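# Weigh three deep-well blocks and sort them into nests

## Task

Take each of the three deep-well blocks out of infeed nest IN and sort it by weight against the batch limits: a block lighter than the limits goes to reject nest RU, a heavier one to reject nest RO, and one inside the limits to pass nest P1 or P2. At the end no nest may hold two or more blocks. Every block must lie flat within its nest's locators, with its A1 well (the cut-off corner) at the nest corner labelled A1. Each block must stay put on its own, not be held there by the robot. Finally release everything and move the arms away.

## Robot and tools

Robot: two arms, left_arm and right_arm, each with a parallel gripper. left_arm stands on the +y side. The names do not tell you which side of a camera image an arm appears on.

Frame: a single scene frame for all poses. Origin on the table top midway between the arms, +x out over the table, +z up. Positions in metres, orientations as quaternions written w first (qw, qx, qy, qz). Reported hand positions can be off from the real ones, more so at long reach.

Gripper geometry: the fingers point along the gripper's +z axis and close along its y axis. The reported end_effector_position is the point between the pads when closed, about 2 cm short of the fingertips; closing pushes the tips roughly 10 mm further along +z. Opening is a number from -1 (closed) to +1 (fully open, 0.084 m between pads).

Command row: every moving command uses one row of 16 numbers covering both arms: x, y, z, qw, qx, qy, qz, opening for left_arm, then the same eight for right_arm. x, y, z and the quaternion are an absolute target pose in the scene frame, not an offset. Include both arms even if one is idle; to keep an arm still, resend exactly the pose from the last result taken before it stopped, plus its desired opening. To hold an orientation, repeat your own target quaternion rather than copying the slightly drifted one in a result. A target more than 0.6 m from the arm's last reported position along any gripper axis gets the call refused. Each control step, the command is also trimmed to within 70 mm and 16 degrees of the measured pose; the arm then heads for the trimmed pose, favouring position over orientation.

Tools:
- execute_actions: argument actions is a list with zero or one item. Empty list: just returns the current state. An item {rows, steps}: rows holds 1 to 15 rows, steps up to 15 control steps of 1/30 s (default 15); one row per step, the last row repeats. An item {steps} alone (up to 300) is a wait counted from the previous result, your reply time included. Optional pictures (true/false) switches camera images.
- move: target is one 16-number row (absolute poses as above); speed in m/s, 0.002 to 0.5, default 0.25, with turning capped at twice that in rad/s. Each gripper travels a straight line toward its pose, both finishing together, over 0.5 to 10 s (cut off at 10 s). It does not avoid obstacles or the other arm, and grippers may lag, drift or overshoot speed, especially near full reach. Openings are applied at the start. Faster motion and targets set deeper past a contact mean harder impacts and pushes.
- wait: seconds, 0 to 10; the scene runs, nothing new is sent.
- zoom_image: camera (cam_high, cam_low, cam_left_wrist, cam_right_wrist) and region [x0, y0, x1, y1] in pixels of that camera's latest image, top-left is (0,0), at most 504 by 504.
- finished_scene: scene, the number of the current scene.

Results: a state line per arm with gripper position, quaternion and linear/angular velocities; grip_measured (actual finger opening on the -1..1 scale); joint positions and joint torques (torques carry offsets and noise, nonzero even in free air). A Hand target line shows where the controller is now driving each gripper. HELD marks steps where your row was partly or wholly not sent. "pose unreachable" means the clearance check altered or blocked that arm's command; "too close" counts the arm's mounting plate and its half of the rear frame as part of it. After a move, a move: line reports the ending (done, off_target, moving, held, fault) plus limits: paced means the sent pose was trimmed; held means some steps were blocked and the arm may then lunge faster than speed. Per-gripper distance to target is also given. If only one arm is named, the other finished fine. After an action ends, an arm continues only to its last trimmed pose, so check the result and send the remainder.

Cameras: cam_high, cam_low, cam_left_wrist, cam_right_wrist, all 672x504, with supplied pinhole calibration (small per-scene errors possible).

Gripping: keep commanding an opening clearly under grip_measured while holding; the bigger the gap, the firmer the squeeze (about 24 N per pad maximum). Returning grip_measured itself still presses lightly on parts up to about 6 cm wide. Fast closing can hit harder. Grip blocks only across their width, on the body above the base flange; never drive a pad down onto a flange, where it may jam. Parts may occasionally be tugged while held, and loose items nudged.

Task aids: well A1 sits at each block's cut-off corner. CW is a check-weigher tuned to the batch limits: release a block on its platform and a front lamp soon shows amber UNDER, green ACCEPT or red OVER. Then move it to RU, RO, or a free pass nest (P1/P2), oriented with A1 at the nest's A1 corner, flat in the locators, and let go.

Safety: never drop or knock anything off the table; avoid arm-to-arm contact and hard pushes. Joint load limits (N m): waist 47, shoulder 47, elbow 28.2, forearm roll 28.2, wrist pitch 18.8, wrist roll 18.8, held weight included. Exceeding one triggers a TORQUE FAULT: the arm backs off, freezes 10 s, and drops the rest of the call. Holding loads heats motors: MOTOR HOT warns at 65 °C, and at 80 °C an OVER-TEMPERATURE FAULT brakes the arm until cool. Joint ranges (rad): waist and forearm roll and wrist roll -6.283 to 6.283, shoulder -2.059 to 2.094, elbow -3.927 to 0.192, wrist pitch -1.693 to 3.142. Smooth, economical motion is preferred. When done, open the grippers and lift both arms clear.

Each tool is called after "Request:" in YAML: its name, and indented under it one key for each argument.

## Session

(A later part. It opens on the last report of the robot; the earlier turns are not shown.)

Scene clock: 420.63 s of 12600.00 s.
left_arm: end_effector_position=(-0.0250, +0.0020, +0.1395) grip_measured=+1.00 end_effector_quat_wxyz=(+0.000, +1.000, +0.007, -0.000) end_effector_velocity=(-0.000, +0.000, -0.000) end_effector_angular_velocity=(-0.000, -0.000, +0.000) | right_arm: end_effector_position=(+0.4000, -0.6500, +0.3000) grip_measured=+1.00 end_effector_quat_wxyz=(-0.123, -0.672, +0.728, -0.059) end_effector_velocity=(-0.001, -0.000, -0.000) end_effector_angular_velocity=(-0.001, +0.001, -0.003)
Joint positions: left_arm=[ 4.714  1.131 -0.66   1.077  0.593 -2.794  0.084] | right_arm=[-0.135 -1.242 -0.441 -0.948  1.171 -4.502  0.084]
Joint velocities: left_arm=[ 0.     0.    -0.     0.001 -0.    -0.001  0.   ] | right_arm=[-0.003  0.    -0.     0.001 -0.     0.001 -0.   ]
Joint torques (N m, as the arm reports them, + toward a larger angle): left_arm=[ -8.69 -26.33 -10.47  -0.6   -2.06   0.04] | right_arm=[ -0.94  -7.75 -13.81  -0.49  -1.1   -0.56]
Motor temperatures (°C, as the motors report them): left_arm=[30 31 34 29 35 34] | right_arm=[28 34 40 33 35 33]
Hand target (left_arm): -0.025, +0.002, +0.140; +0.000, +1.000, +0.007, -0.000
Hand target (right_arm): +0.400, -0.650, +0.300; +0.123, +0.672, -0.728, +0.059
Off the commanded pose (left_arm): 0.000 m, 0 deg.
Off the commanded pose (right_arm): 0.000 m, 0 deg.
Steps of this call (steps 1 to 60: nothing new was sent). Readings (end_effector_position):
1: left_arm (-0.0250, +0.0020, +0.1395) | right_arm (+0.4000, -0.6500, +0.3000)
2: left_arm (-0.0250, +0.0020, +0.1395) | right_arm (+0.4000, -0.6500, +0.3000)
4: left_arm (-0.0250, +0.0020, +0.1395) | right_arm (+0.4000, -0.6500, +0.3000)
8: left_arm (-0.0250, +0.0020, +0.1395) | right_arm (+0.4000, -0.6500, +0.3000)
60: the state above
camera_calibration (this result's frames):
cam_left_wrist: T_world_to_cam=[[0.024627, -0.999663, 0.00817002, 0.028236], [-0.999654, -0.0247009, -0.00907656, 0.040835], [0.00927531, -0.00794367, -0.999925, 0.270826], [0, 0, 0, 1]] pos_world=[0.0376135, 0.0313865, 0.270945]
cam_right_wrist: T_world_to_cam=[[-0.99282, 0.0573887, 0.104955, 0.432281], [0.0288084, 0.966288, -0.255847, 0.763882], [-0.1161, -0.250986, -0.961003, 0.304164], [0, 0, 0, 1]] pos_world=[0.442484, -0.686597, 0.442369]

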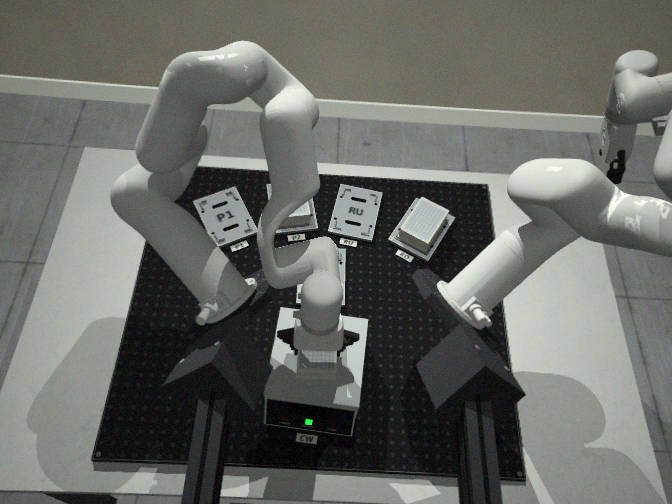

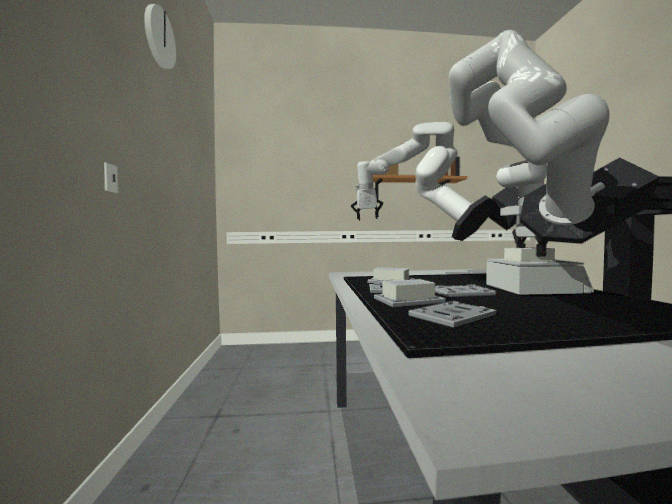

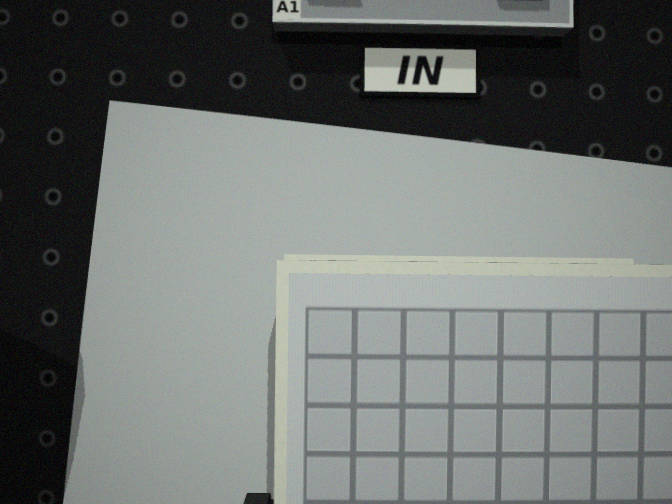

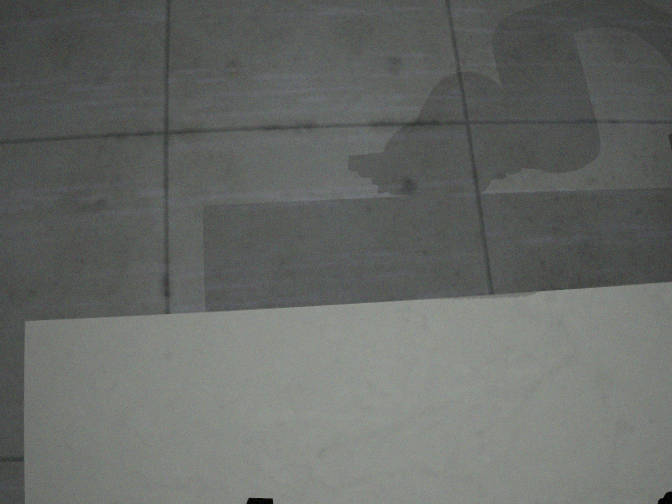

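Request:
move:
  target: [-0.025,0.002,0.1395,0,1,0.0075,0,0,0.4,-0.65,0.3,0.123,0.672,-0.728,0.059,1]
  speed: 0.015

Request:
move:
  target: [-0.025,0.002,0.168,0,1,0.0075,0,0,0.4,-0.65,0.3,0.123,0.672,-0.728,0.059,1]
  speed: 0.03

Request:
move:
  target: [0.32,0.04,0.168,0,1,0.0075,0,0,0.4,-0.65,0.3,0.123,0.672,-0.728,0.059,1]
  speed: 0.12

Request:
move:
  target: [0.37,0.18,0.15,0,0.969,0.247,0,0,0.4,-0.65,0.3,0.123,0.672,-0.728,0.059,1]
  speed: 0.08

Scene clock: 433.70 s of 12600.00 s.
left_arm: end_effector_position=(-0.0250, +0.0019, +0.1396) grip_measured=+0.96 end_effector_quat_wxyz=(+0.000, +1.000, +0.008, -0.000) end_effector_velocity=(+0.000, +0.000, -0.000) end_effector_angular_velocity=(-0.000, -0.001, -0.001) | right_arm: end_effector_position=(+0.4000, -0.6500, +0.3000) grip_measured=+1.00 end_effector_quat_wxyz=(-0.123, -0.672, +0.728, -0.059) end_effector_velocity=(+0.000, +0.000, +0.000) end_effector_angular_velocity=(+0.000, -0.000, +0.000)
Joint positions: left_arm=[ 4.714  1.13  -0.66   1.077  0.593 -2.794  0.083] | right_arm=[-0.135 -1.242 -0.441 -0.948  1.171 -4.502  0.084]
Joint velocities: left_arm=[-0.001  0.     0.    -0.     0.001  0.001  0.   ] | right_arm=[ 0.001 -0.     0.     0.     0.001 -0.    -0.   ]
Joint torques (N m, as the arm reports them, + toward a larger angle): left_arm=[ -8.57 -25.39  -9.86  -0.33  -1.79   0.07] | right_arm=[ -0.87  -7.77 -13.96  -0.81  -0.91  -0.22]
Motor temperatures (°C, as the motors report them): left_arm=[30 31 34 29 35 34] | right_arm=[28 34 40 33 35 33]
Hand target (left_arm): -0.025, +0.002, +0.140; +0.000, +1.000, +0.007, -0.000
Hand target (right_arm): +0.400, -0.650, +0.300; +0.123, +0.672, -0.728, +0.059
Off the commanded pose (left_arm): 0.000 m, 0 deg.
Off the commanded pose (right_arm): 0.000 m, 0 deg.
After step 90, 9.37 s passed at rest.
move: done
camera_calibration (this result's frames):
cam_left_wrist: T_world_to_cam=[[0.0247295, -0.999659, 0.00840329, 0.0280865], [-0.999652, -0.0248048, -0.00897955, 0.0408113], [0.00918493, -0.0081783, -0.999924, 0.270884], [0, 0, 0, 1]] pos_world=[0.0376145, 0.0313046, 0.270994]
cam_right_wrist: T_world_to_cam=[[-0.99282, 0.0573887, 0.104955, 0.432281], [0.0288084, 0.966288, -0.255846, 0.763882], [-0.1161, -0.250986, -0.961003, 0.304164], [0, 0, 0, 1]] pos_world=[0.442484, -0.686597, 0.442369]

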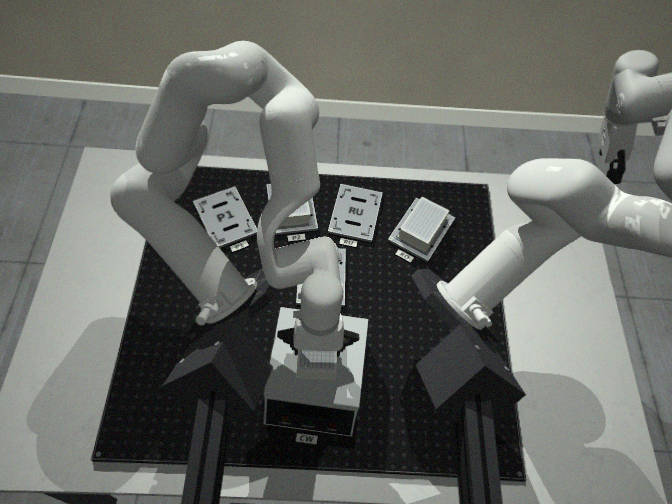

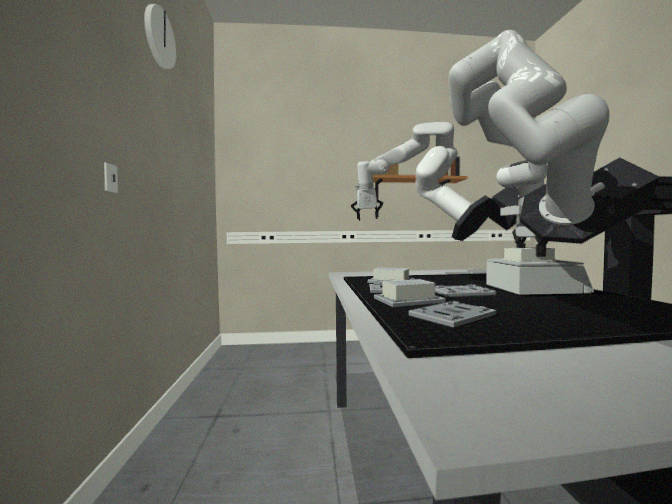

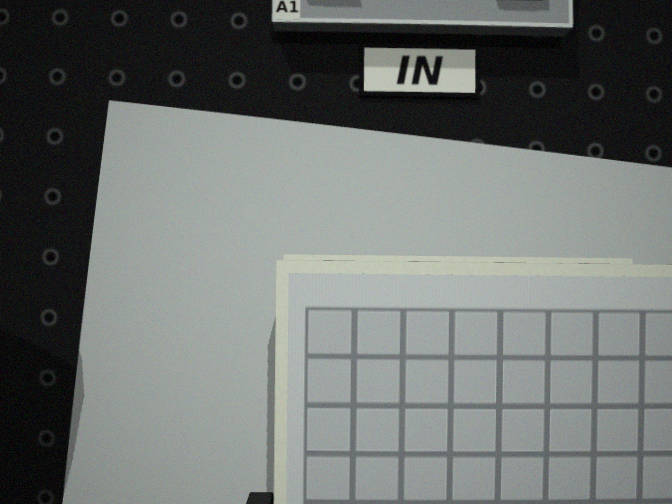

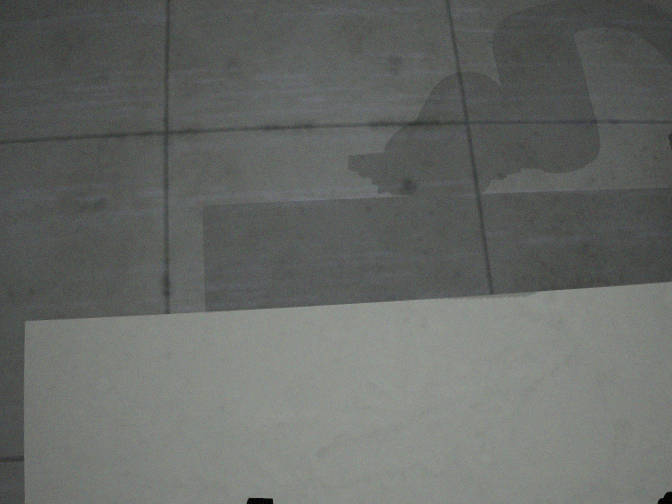

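Scene clock: 435.00 s of 12600.00 s.
left_arm: end_effector_position=(-0.0250, +0.0021, +0.1677) grip_measured=+0.96 end_effector_quat_wxyz=(-0.000, +1.000, +0.008, +0.000) end_effector_velocity=(-0.000, +0.000, +0.002) end_effector_angular_velocity=(+0.002, +0.000, -0.000) | right_arm: end_effector_position=(+0.4000, -0.6500, +0.3000) grip_measured=+1.00 end_effector_quat_wxyz=(-0.123, -0.672, +0.728, -0.059) end_effector_velocity=(-0.000, +0.000, -0.000) end_effector_angular_velocity=(-0.000, +0.002, +0.001)
Joint positions: left_arm=[ 4.622  1.04  -0.624  0.895  0.591 -2.674  0.083] | right_arm=[-0.135 -1.242 -0.441 -0.948  1.171 -4.502  0.084]
Joint velocities: left_arm=[-0.007 -0.005  0.001 -0.016  0.001  0.011  0.   ] | right_arm=[ 0.001  0.     0.    -0.001  0.002 -0.     0.   ]
Joint torques (N m, as the arm reports them, + toward a larger angle): left_arm=[ -8.47 -26.71 -12.72  -0.49  -2.36   0.13] | right_arm=[ -0.46  -7.99 -13.74  -0.92  -0.99  -0.19]
Motor temperatures (°C, as the motors report them): left_arm=[30 31 34 29 35 34] | right_arm=[28 34 40 33 35 33]
Hand target (left_arm): -0.025, +0.002, +0.168; -0.000, +1.000, +0.008, +0.000
Hand target (right_arm): +0.400, -0.650, +0.300; +0.123, +0.672, -0.728, +0.059
Off the commanded pose (left_arm): 0.000 m, 0 deg.
Off the commanded pose (right_arm): 0.000 m, 0 deg.
move: done
camera_calibration (this result's frames):
cam_left_wrist: T_world_to_cam=[[0.0247256, -0.999662, 0.00807388, 0.0280868], [-0.99965, -0.0248001, -0.00925466, 0.0411525], [0.00945176, -0.00784222, -0.999925, 0.299059], [0, 0, 0, 1]] pos_world=[0.037617, 0.0314432, 0.299191]
cam_right_wrist: T_world_to_cam=[[-0.99282, 0.057389, 0.104955, 0.432281], [0.0288087, 0.966288, -0.255846, 0.763882], [-0.1161, -0.250986, -0.961003, 0.304164], [0, 0, 0, 1]] pos_world=[0.442484, -0.686597, 0.442369]

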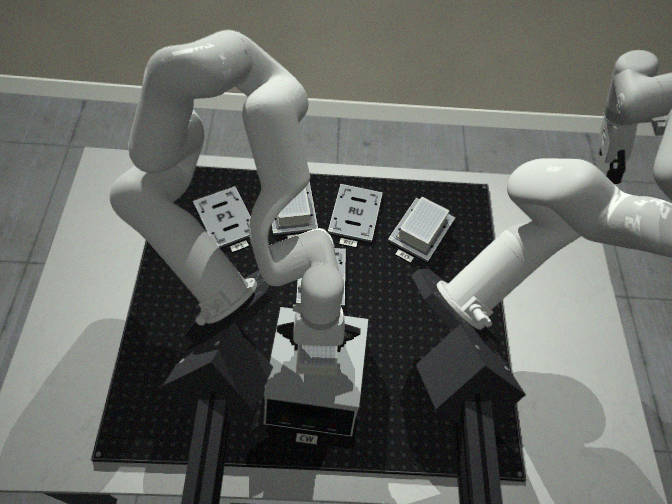

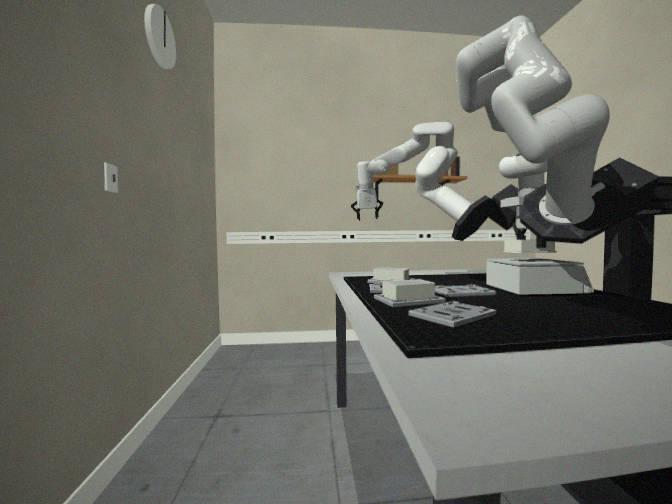

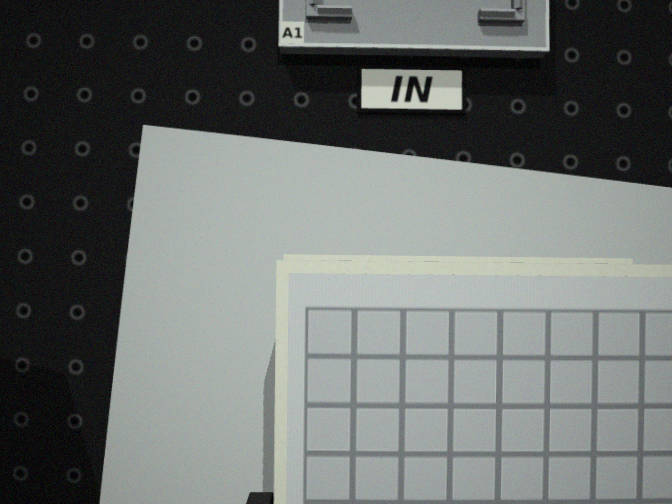

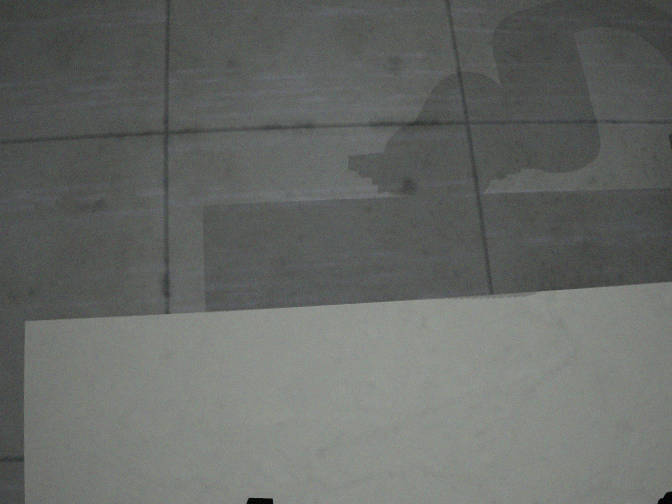

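Scene clock: 438.37 s of 12600.00 s.
left_arm: end_effector_position=(+0.3189, +0.0389, +0.1687) grip_measured=+0.96 end_effector_quat_wxyz=(-0.000, +1.000, +0.007, -0.000) end_effector_velocity=(+0.003, +0.000, -0.000) end_effector_angular_velocity=(+0.001, +0.002, +0.002) | right_arm: end_effector_position=(+0.4000, -0.6500, +0.3000) grip_measured=+1.00 end_effector_quat_wxyz=(-0.123, -0.672, +0.728, -0.059) end_effector_velocity=(+0.000, -0.000, +0.000) end_effector_angular_velocity=(-0.001, -0.001, +0.001)
Joint positions: left_arm=[ 5.543  0.304 -0.579  1.301  0.95  -1.92   0.083] | right_arm=[-0.135 -1.242 -0.441 -0.948  1.171 -4.502  0.084]
Joint velocities: left_arm=[ 0.006 -0.001 -0.006 -0.003  0.001  0.009  0.   ] | right_arm=[ 0.    -0.    -0.    -0.001 -0.001  0.    -0.   ]
Joint torques (N m, as the arm reports them, + toward a larger angle): left_arm=[-14.53 -18.29  -8.4   -0.43  -2.25   0.04] | right_arm=[ -0.63  -7.53 -13.94  -0.85  -1.03  -0.38]
Motor temperatures (°C, as the motors report them): left_arm=[30 31 34 29 35 34] | right_arm=[28 34 40 33 35 33]
Hand target (left_arm): +0.319, +0.039, +0.169; -0.000, +1.000, +0.007, -0.000
Hand target (right_arm): +0.400, -0.650, +0.300; +0.123, +0.672, -0.728, +0.059
Off the commanded pose (left_arm): 0.002 m, 0 deg.
Off the commanded pose (right_arm): 0.000 m, 0 deg.
move: done
camera_calibration (this result's frames):
cam_left_wrist: T_world_to_cam=[[0.0239748, -0.999681, 0.00796315, 0.0566494], [-0.999676, -0.0240415, -0.00839742, 0.385693], [0.00858619, -0.00775924, -0.999933, 0.297384], [0, 0, 0, 1]] pos_world=[0.381656, 0.0682114, 0.300152]
cam_right_wrist: T_world_to_cam=[[-0.99282, 0.0573888, 0.104955, 0.432281], [0.0288085, 0.966288, -0.255847, 0.763882], [-0.1161, -0.250986, -0.961003, 0.304164], [0, 0, 0, 1]] pos_world=[0.442484, -0.686597, 0.442369]

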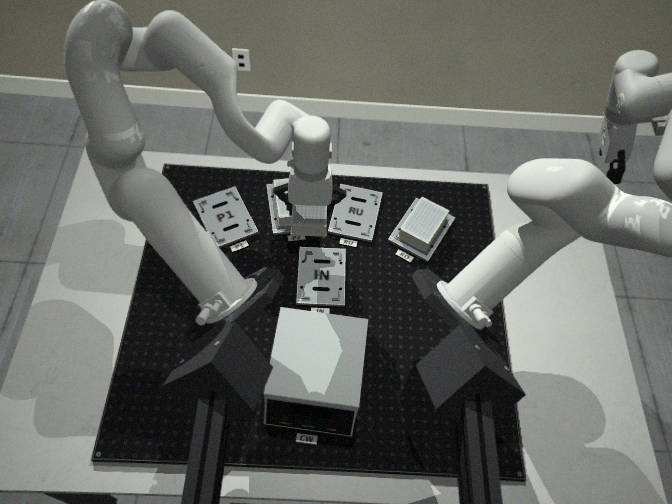

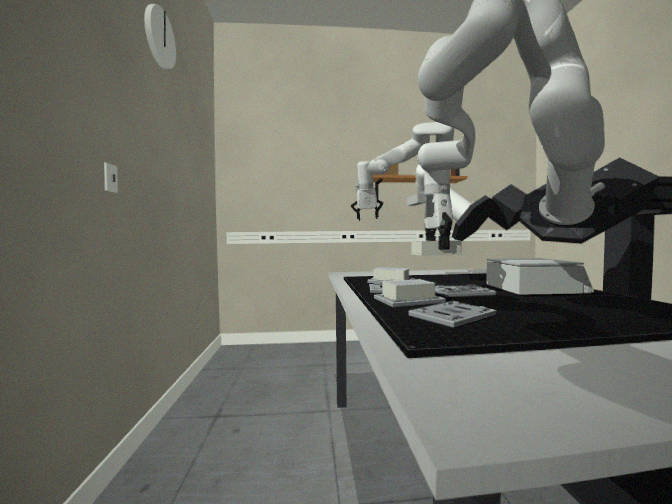

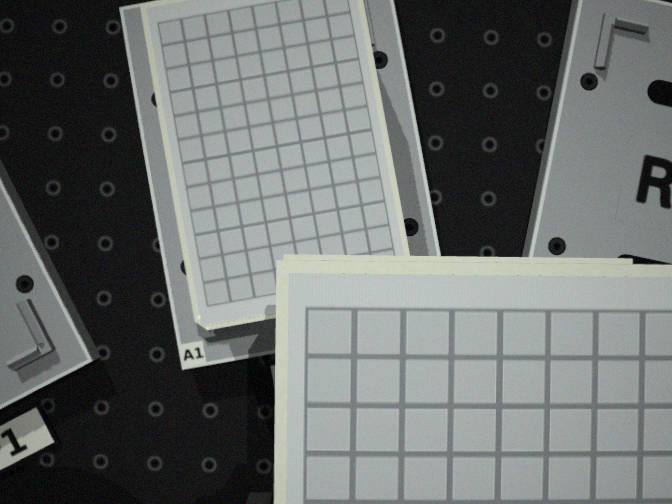

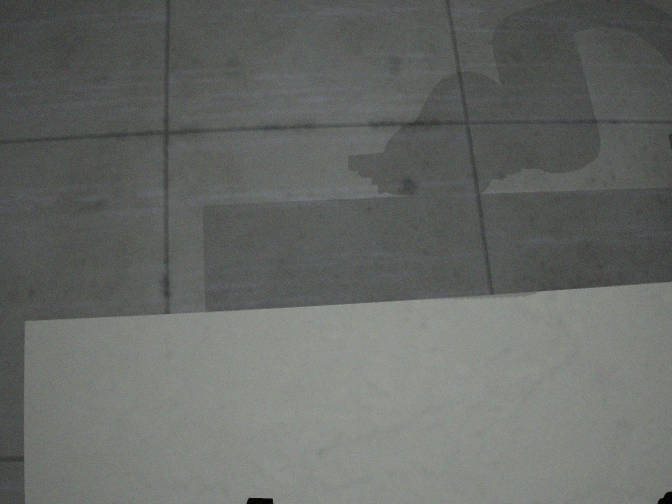

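Scene clock: 441.80 s of 12600.00 s.
left_arm: end_effector_position=(+0.3701, +0.1795, +0.1500) grip_measured=+0.96 end_effector_quat_wxyz=(-0.000, +0.969, +0.247, -0.000) end_effector_velocity=(+0.000, +0.002, -0.000) end_effector_angular_velocity=(+0.002, +0.001, +0.006) | right_arm: end_effector_position=(+0.4000, -0.6500, +0.3000) grip_measured=+1.00 end_effector_quat_wxyz=(-0.123, -0.672, +0.728, -0.059) end_effector_velocity=(-0.001, -0.001, -0.000) end_effector_angular_velocity=(-0.002, +0.003, -0.000)
Joint positions: left_arm=[ 5.919 -0.186 -0.356  1.421  0.857 -2.038  0.083] | right_arm=[-0.135 -1.242 -0.441 -0.948  1.171 -4.502  0.084]
Joint velocities: left_arm=[ 0.006 -0.006  0.001 -0.001 -0.001  0.001  0.   ] | right_arm=[-0.001 -0.     0.    -0.001  0.002 -0.001 -0.   ]
Joint torques (N m, as the arm reports them, + toward a larger angle): left_arm=[ -8.73 -15.26  -6.23  -0.55  -2.29   0.07] | right_arm=[ -1.2   -7.68 -13.57  -0.7   -1.18  -0.25]
Motor temperatures (°C, as the motors report them): left_arm=[30 31 34 29 35 34] | right_arm=[28 34 40 33 35 33]
Hand target (left_arm): +0.370, +0.180, +0.150; -0.000, +0.969, +0.247, -0.000
Hand target (right_arm): +0.400, -0.650, +0.300; +0.123, +0.672, -0.728, +0.059
Off the commanded pose (left_arm): 0.001 m, 0 deg.
Off the commanded pose (right_arm): 0.000 m, 0 deg.
move: done
camera_calibration (this result's frames):
cam_left_wrist: T_world_to_cam=[[0.486489, -0.873653, 0.00766811, 0.00239572], [-0.873616, -0.486542, -0.00845734, 0.476419], [0.0111196, -0.00258459, -0.999935, 0.27741], [0, 0, 0, 1]] pos_world=[0.411957, 0.234608, 0.281403]
cam_right_wrist: T_world_to_cam=[[-0.99282, 0.0573886, 0.104955, 0.432281], [0.0288083, 0.966288, -0.255847, 0.763882], [-0.1161, -0.250986, -0.961003, 0.304164], [0, 0, 0, 1]] pos_world=[0.442484, -0.686597, 0.442369]

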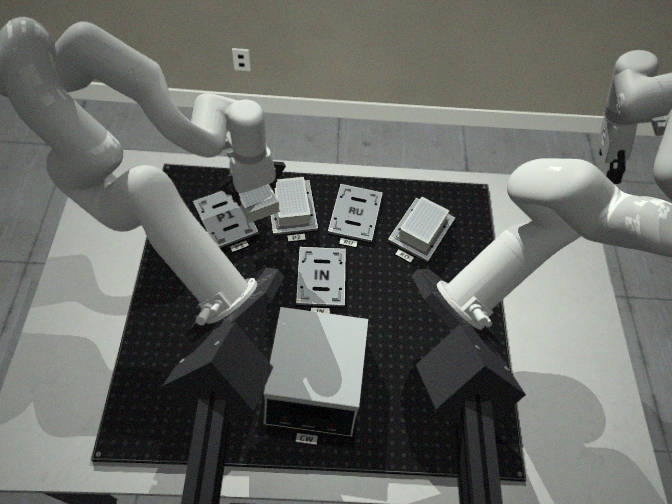

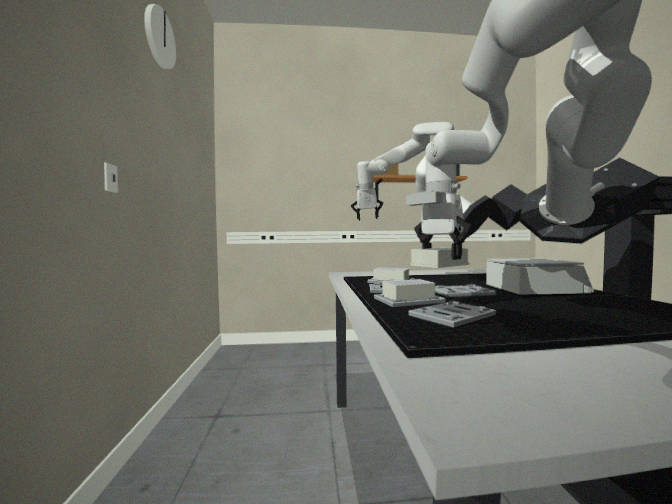

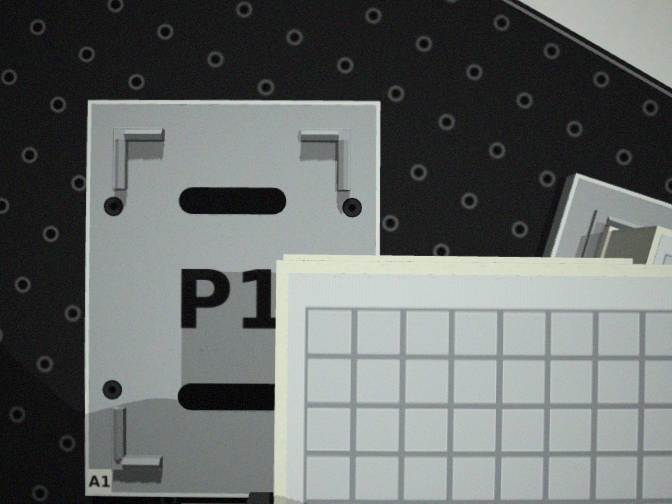

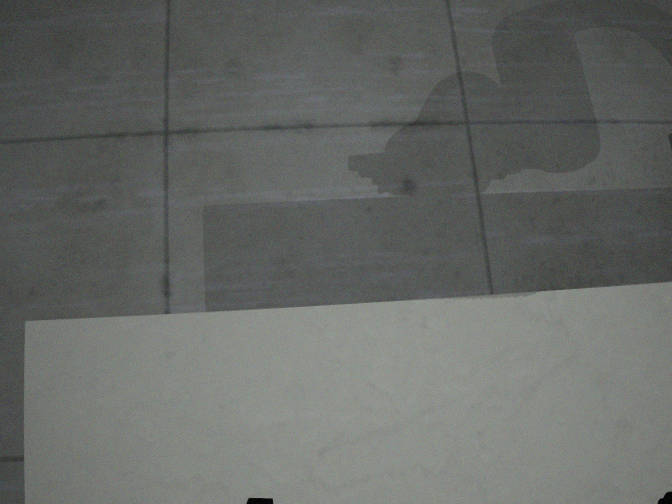

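Request:
move:
  target: [0.34,0.40,0.48,0,0.969,0.247,0,0,0.4,-0.65,0.3,0.123,0.672,-0.728,0.059,1]
  speed: 0.1

Request:
move:
  target: [0.22,0.60,0.47,0,0.969,0.247,0,0,0.4,-0.65,0.3,0.123,0.672,-0.728,0.059,1]
  speed: 0.08

Scene clock: 471.93 s of 12600.00 s.
left_arm: end_effector_position=(+0.3407, +0.4005, +0.4797) grip_measured=+0.96 end_effector_quat_wxyz=(-0.001, +0.969, +0.249, +0.001) end_effector_velocity=(-0.000, +0.001, +0.002) end_effector_angular_velocity=(+0.000, -0.001, +0.001) | right_arm: end_effector_position=(+0.4000, -0.6500, +0.3000) grip_measured=+1.00 end_effector_quat_wxyz=(-0.123, -0.672, +0.728, -0.059) end_effector_velocity=(+0.000, +0.000, -0.000) end_effector_angular_velocity=(+0.001, -0.001, +0.001)
Joint positions: left_arm=[ 4.569 -0.976 -0.802  0.711  2.482 -1.803  0.083] | right_arm=[-0.135 -1.242 -0.441 -0.948  1.171 -4.502  0.084]
Joint velocities: left_arm=[-0.01   0.003 -0.006 -0.003  0.009 -0.008  0.   ] | right_arm=[-0.     0.     0.     0.001 -0.001 -0.001  0.   ]
Joint torques (N m, as the arm reports them, + toward a larger angle): left_arm=[-1.3  19.7  -6.82 -0.39 -2.15  0.16] | right_arm=[ -0.25  -7.16 -13.84  -1.78  -1.15  -0.02]
Motor temperatures (°C, as the motors report them): left_arm=[30 31 34 29 35 34] | right_arm=[28 34 40 33 35 33]
Hand target (left_arm): +0.341, +0.401, +0.480; -0.001, +0.968, +0.249, +0.001
Hand target (right_arm): +0.400, -0.650, +0.300; +0.123, +0.672, -0.728, +0.059
Off the commanded pose (left_arm): 0.001 m, 0 deg.
Off the commanded pose (right_arm): 0.000 m, 0 deg.
After step 90, 22.60 s passed at rest.
move: done
camera_calibration (this result's frames):
cam_left_wrist: T_world_to_cam=[[0.490722, -0.871289, 0.00692046, 0.205228], [-0.871218, -0.490771, -0.0111106, 0.563266], [0.0130769, -0.000577031, -0.999914, 0.606546], [0, 0, 0, 1]] pos_world=[0.382086, 0.455597, 0.611332]
cam_right_wrist: T_world_to_cam=[[-0.99282, 0.0573888, 0.104955, 0.432281], [0.0288085, 0.966288, -0.255846, 0.763882], [-0.1161, -0.250986, -0.961003, 0.304164], [0, 0, 0, 1]] pos_world=[0.442484, -0.686597, 0.442369]

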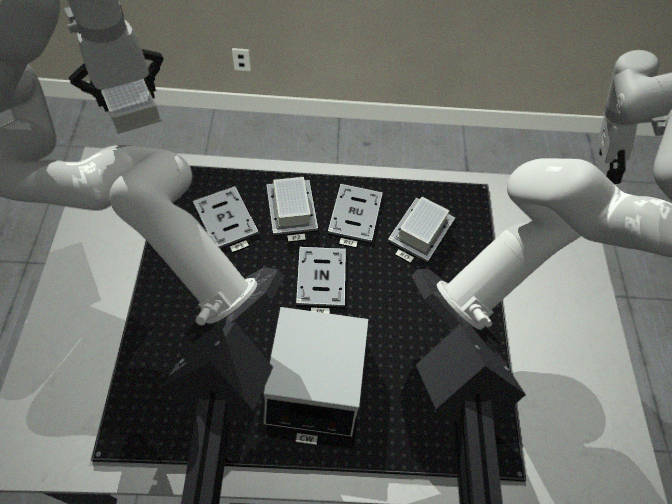

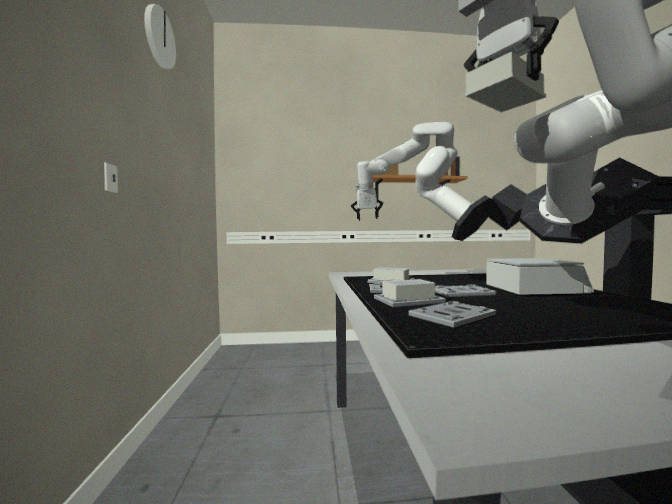

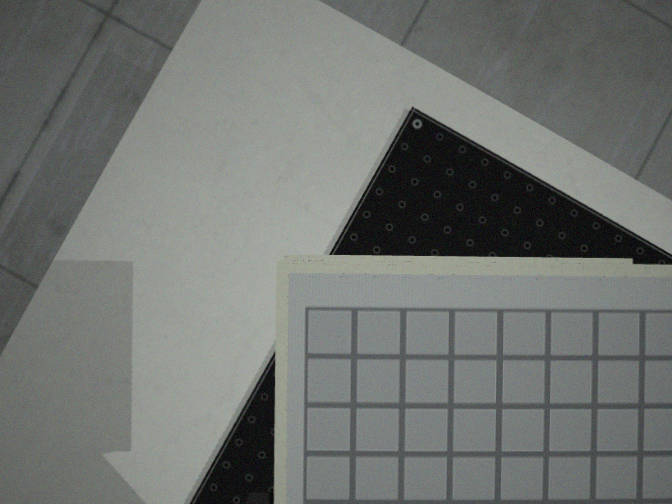

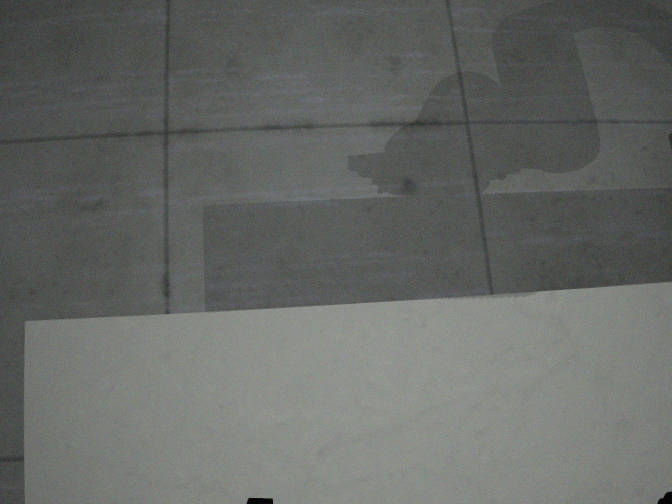

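Scene clock: 475.10 s of 12600.00 s.
left_arm: end_effector_position=(+0.2978, +0.4761, +0.4750) grip_measured=+0.96 end_effector_quat_wxyz=(-0.006, +0.969, +0.246, -0.003) end_effector_velocity=(-0.000, +0.000, -0.000) end_effector_angular_velocity=(+0.002, -0.000, -0.000) | right_arm: end_effector_position=(+0.4000, -0.6500, +0.3000) grip_measured=+1.00 end_effector_quat_wxyz=(-0.123, -0.672, +0.728, -0.059) end_effector_velocity=(-0.000, +0.000, +0.000) end_effector_angular_velocity=(+0.001, +0.001, -0.001)
Joint positions: left_arm=[ 4.181 -1.066 -0.913  0.375  2.862 -2.292  0.083] | right_arm=[-0.135 -1.242 -0.441 -0.948  1.171 -4.502  0.084]
Joint velocities: left_arm=[ 0.     0.     0.    -0.     0.001  0.    -0.   ] | right_arm=[ 0.    -0.    -0.     0.001  0.002 -0.     0.   ]
Joint torques (N m, as the arm reports them, + toward a larger angle): left_arm=[-1.15 26.4  -2.46 -0.56 -2.37  0.06] | right_arm=[ -0.27  -8.58 -13.81  -0.6   -0.97  -0.31]
Motor temperatures (°C, as the motors report them): left_arm=[29 31 34 29 35 34] | right_arm=[28 34 40 33 35 33]
Hand target (left_arm): +0.298, +0.476, +0.475; -0.006, +0.969, +0.246, -0.003
Hand target (right_arm): +0.400, -0.650, +0.300; +0.123, +0.672, -0.728, +0.059
Off the commanded pose (left_arm): 0.146 m, 1 deg; position clipped at the last step of the last action.
Off the commanded pose (right_arm): 0.000 m, 0 deg.
move: held (left_arm); limits=paced,held; held on 56 of 95 steps (left_arm), including the last (left_arm)
pose unreachable (left arm): on one or more control steps of this call this arm could not follow its commanded pose, so it was not sent that pose on those steps. On the call's last step it was still not sent that pose. It may still have moved: this result reports where it is.
cause: the commanded pose would bring two parts of the arm too close to each other (joints 5 (wrist pitch) and 6 (wrist roll) lie between them).
camera_calibration (this result's frames):
cam_left_wrist: T_world_to_cam=[[0.485376, -0.874293, -0.00468787, 0.300657], [-0.874299, -0.485344, -0.00658568, 0.559072], [0.00348259, 0.00729513, -0.999967, 0.601519], [0, 0, 0, 1]] pos_world=[0.34077, 0.529817, 0.60659]
cam_right_wrist: T_world_to_cam=[[-0.99282, 0.0573888, 0.104955, 0.432281], [0.0288085, 0.966288, -0.255847, 0.763882], [-0.1161, -0.250986, -0.961003, 0.304164], [0, 0, 0, 1]] pos_world=[0.442484, -0.686597, 0.442369]

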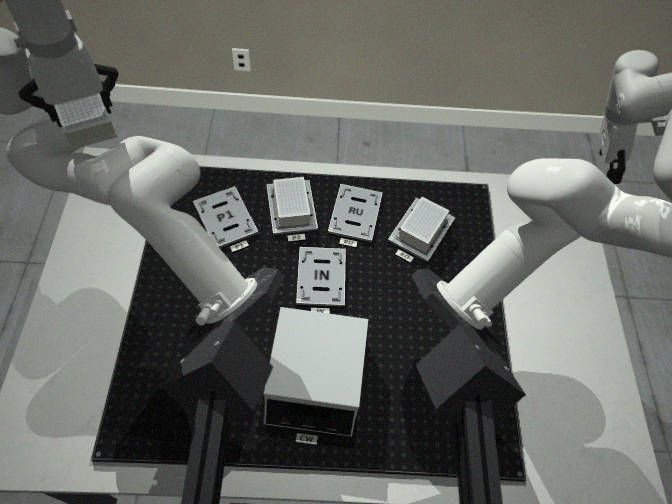

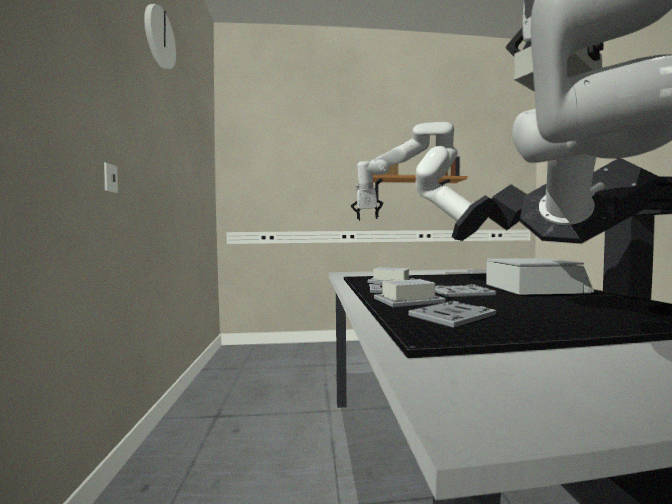

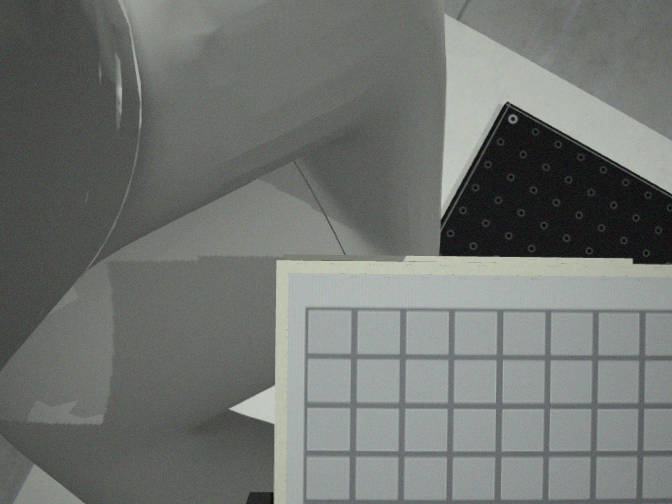

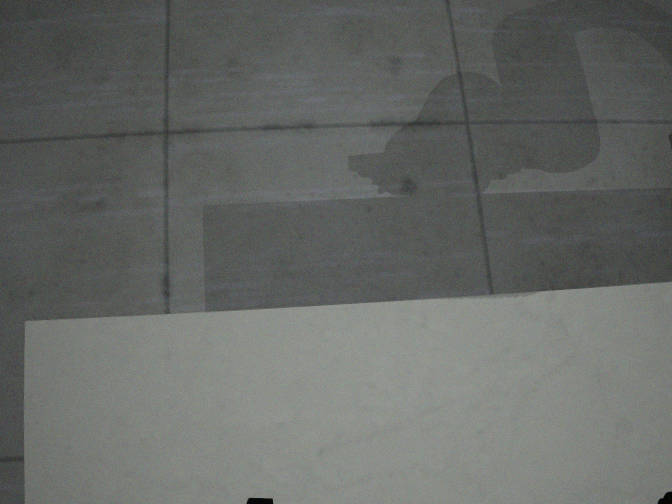

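Request:
move:
  target: [0.0,0.30,0.55,0,0.969,0.247,0,0,0.4,-0.65,0.3,0.123,0.672,-0.728,0.059,1]
  speed: 0.08

Request:
move:
  target: [-0.1,0.52,0.48,0,0.969,0.247,0,0,0.4,-0.65,0.3,0.123,0.672,-0.728,0.059,1]
  speed: 0.08

Scene clock: 488.33 s of 12600.00 s.
left_arm: end_effector_position=(-0.0001, +0.3003, +0.5491) grip_measured=+0.96 end_effector_quat_wxyz=(+0.001, +0.969, +0.247, +0.000) end_effector_velocity=(-0.001, -0.000, +0.000) end_effector_angular_velocity=(-0.000, -0.002, -0.001) | right_arm: end_effector_position=(+0.4000, -0.6500, +0.3000) grip_measured=+1.00 end_effector_quat_wxyz=(-0.123, -0.672, +0.728, -0.059) end_effector_velocity=(-0.000, -0.000, +0.000) end_effector_angular_velocity=(-0.001, +0.001, -0.000)
Joint positions: left_arm=[ 3.818 -0.239 -0.818 -0.181  1.943 -2.947  0.083] | right_arm=[-0.135 -1.242 -0.441 -0.948  1.171 -4.502  0.084]
Joint velocities: left_arm=[-0.002  0.006 -0.002 -0.    -0.002 -0.    -0.   ] | right_arm=[-0.001  0.    -0.    -0.001  0.001 -0.    -0.   ]
Joint torques (N m, as the arm reports them, + toward a larger angle): left_arm=[  1.44   3.4  -17.74  -0.49  -2.3    0.05] | right_arm=[ -0.81  -7.94 -13.52  -1.2   -1.01  -0.2 ]
Motor temperatures (°C, as the motors report them): left_arm=[29 31 34 29 35 34] | right_arm=[28 34 40 33 35 33]
Hand target (left_arm): -0.000, +0.300, +0.549; +0.001, +0.969, +0.247, +0.000
Hand target (right_arm): +0.400, -0.650, +0.300; +0.123, +0.672, -0.728, +0.059
Off the commanded pose (left_arm): 0.001 m, 0 deg.
Off the commanded pose (right_arm): 0.000 m, 0 deg.
After step 90, 5.33 s passed at rest.
move: done
camera_calibration (this result's frames):
cam_left_wrist: T_world_to_cam=[[0.486371, -0.873685, 0.0108055, 0.283207], [-0.873652, -0.486466, -0.00912065, 0.2155], [0.0132251, -0.00500424, -0.9999, 0.681637], [0, 0, 0, 1]] pos_world=[0.0415138, 0.355679, 0.680475]
cam_right_wrist: T_world_to_cam=[[-0.99282, 0.0573887, 0.104955, 0.43228], [0.0288084, 0.966288, -0.255847, 0.763882], [-0.1161, -0.250986, -0.961003, 0.304164], [0, 0, 0, 1]] pos_world=[0.442484, -0.686597, 0.442369]

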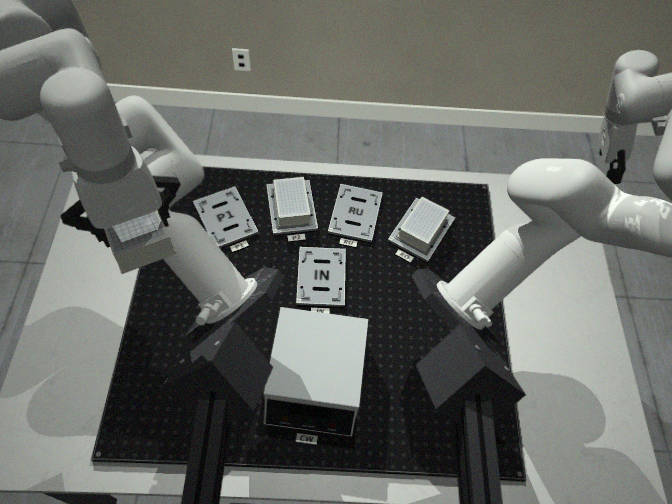

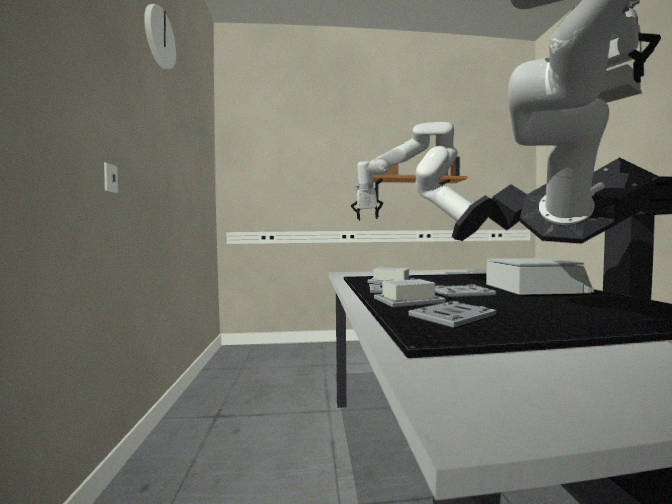

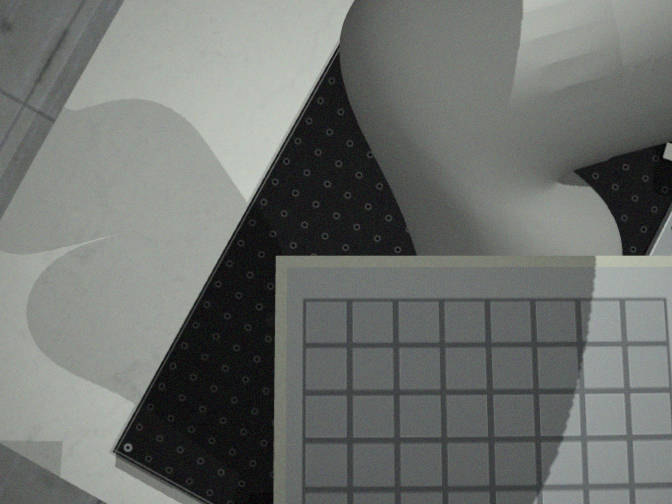

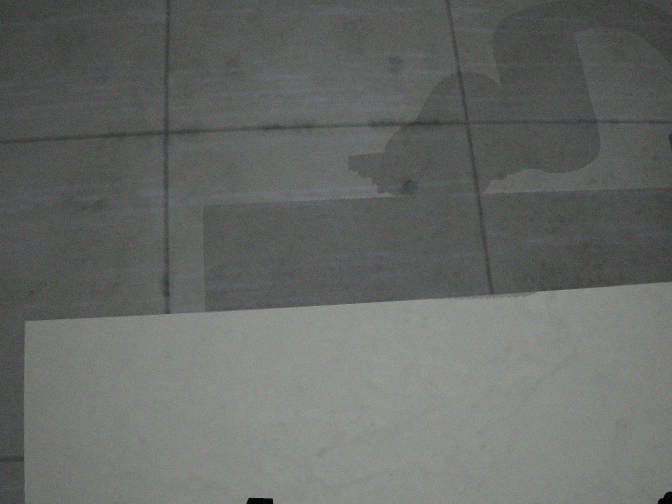

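Scene clock: 491.93 s of 12600.00 s.
left_arm: end_effector_position=(-0.0997, +0.5194, +0.4796) grip_measured=+0.96 end_effector_quat_wxyz=(+0.001, +0.969, +0.247, -0.001) end_effector_velocity=(-0.001, +0.002, -0.000) end_effector_angular_velocity=(-0.000, -0.000, +0.001) | right_arm: end_effector_position=(+0.4000, -0.6500, +0.3000) grip_measured=+1.00 end_effector_quat_wxyz=(-0.123, -0.672, +0.728, -0.059) end_effector_velocity=(-0.000, -0.000, -0.000) end_effector_angular_velocity=(-0.001, +0.000, -0.002)
Joint positions: left_arm=[ 3.161 -0.27  -0.866 -0.661  1.767 -3.535  0.083] | right_arm=[-0.135 -1.242 -0.441 -0.948  1.171 -4.502  0.084]
Joint velocities: left_arm=[-0.004  0.003 -0.003 -0.002 -0.002 -0.004  0.   ] | right_arm=[-0.002  0.     0.    -0.    -0.001  0.001  0.   ]
Joint torques (N m, as the arm reports them, + toward a larger angle): left_arm=[  7.91  -1.51 -15.57  -0.45  -2.23   0.07] | right_arm=[ -0.44  -7.77 -13.6   -1.24  -1.21   0.12]
Motor temperatures (°C, as the motors report them): left_arm=[29 31 35 29 35 34] | right_arm=[28 34 40 33 35 33]
Hand target (left_arm): -0.100, +0.520, +0.480; +0.001, +0.969, +0.247, -0.001
Hand target (right_arm): +0.400, -0.650, +0.300; +0.123, +0.672, -0.728, +0.059
Off the commanded pose (left_arm): 0.001 m, 0 deg.
Off the commanded pose (right_arm): 0.000 m, 0 deg.
move: done
camera_calibration (this result's frames):
cam_left_wrist: T_world_to_cam=[[0.487671, -0.872977, 0.00938181, 0.524323], [-0.872959, -0.487739, -0.0073122, 0.234274], [0.0109593, -0.00462398, -0.999929, 0.614146], [0, 0, 0, 1]] pos_world=[-0.0579165, 0.574826, 0.610896]
cam_right_wrist: T_world_to_cam=[[-0.99282, 0.0573886, 0.104955, 0.43228], [0.0288083, 0.966288, -0.255847, 0.763882], [-0.1161, -0.250986, -0.961003, 0.304164], [0, 0, 0, 1]] pos_world=[0.442484, -0.686597, 0.442369]

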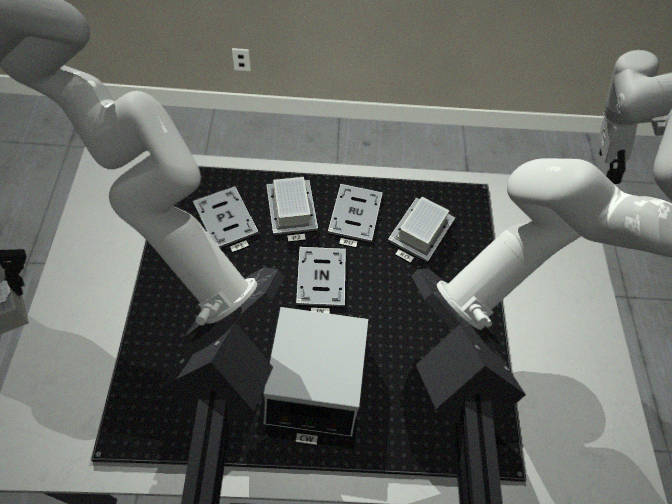

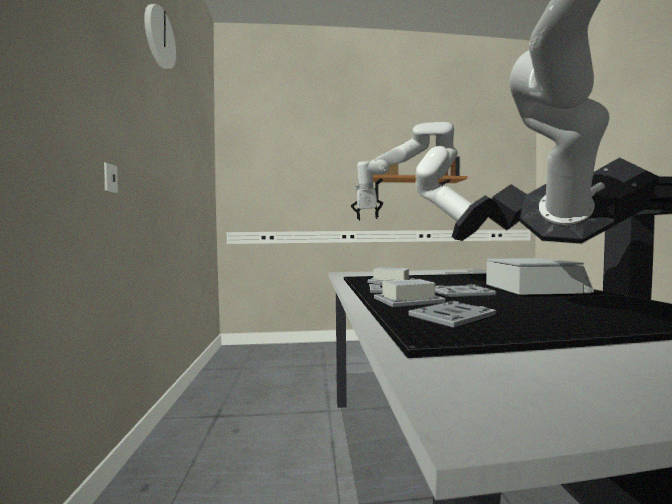

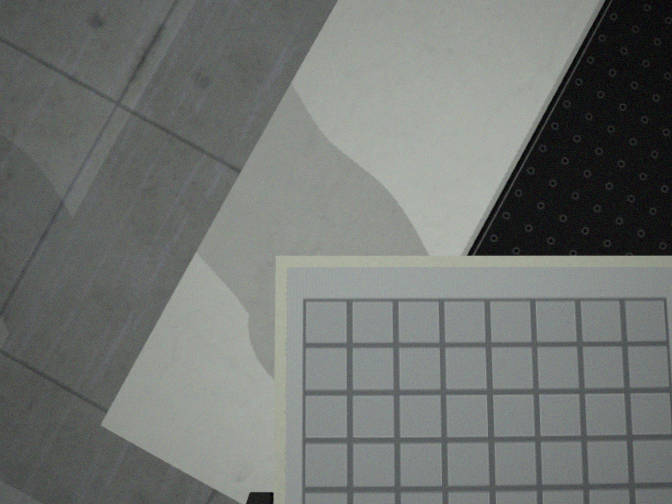

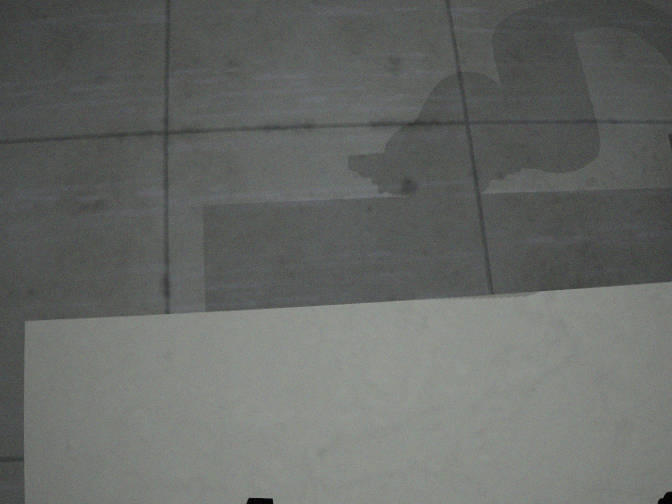

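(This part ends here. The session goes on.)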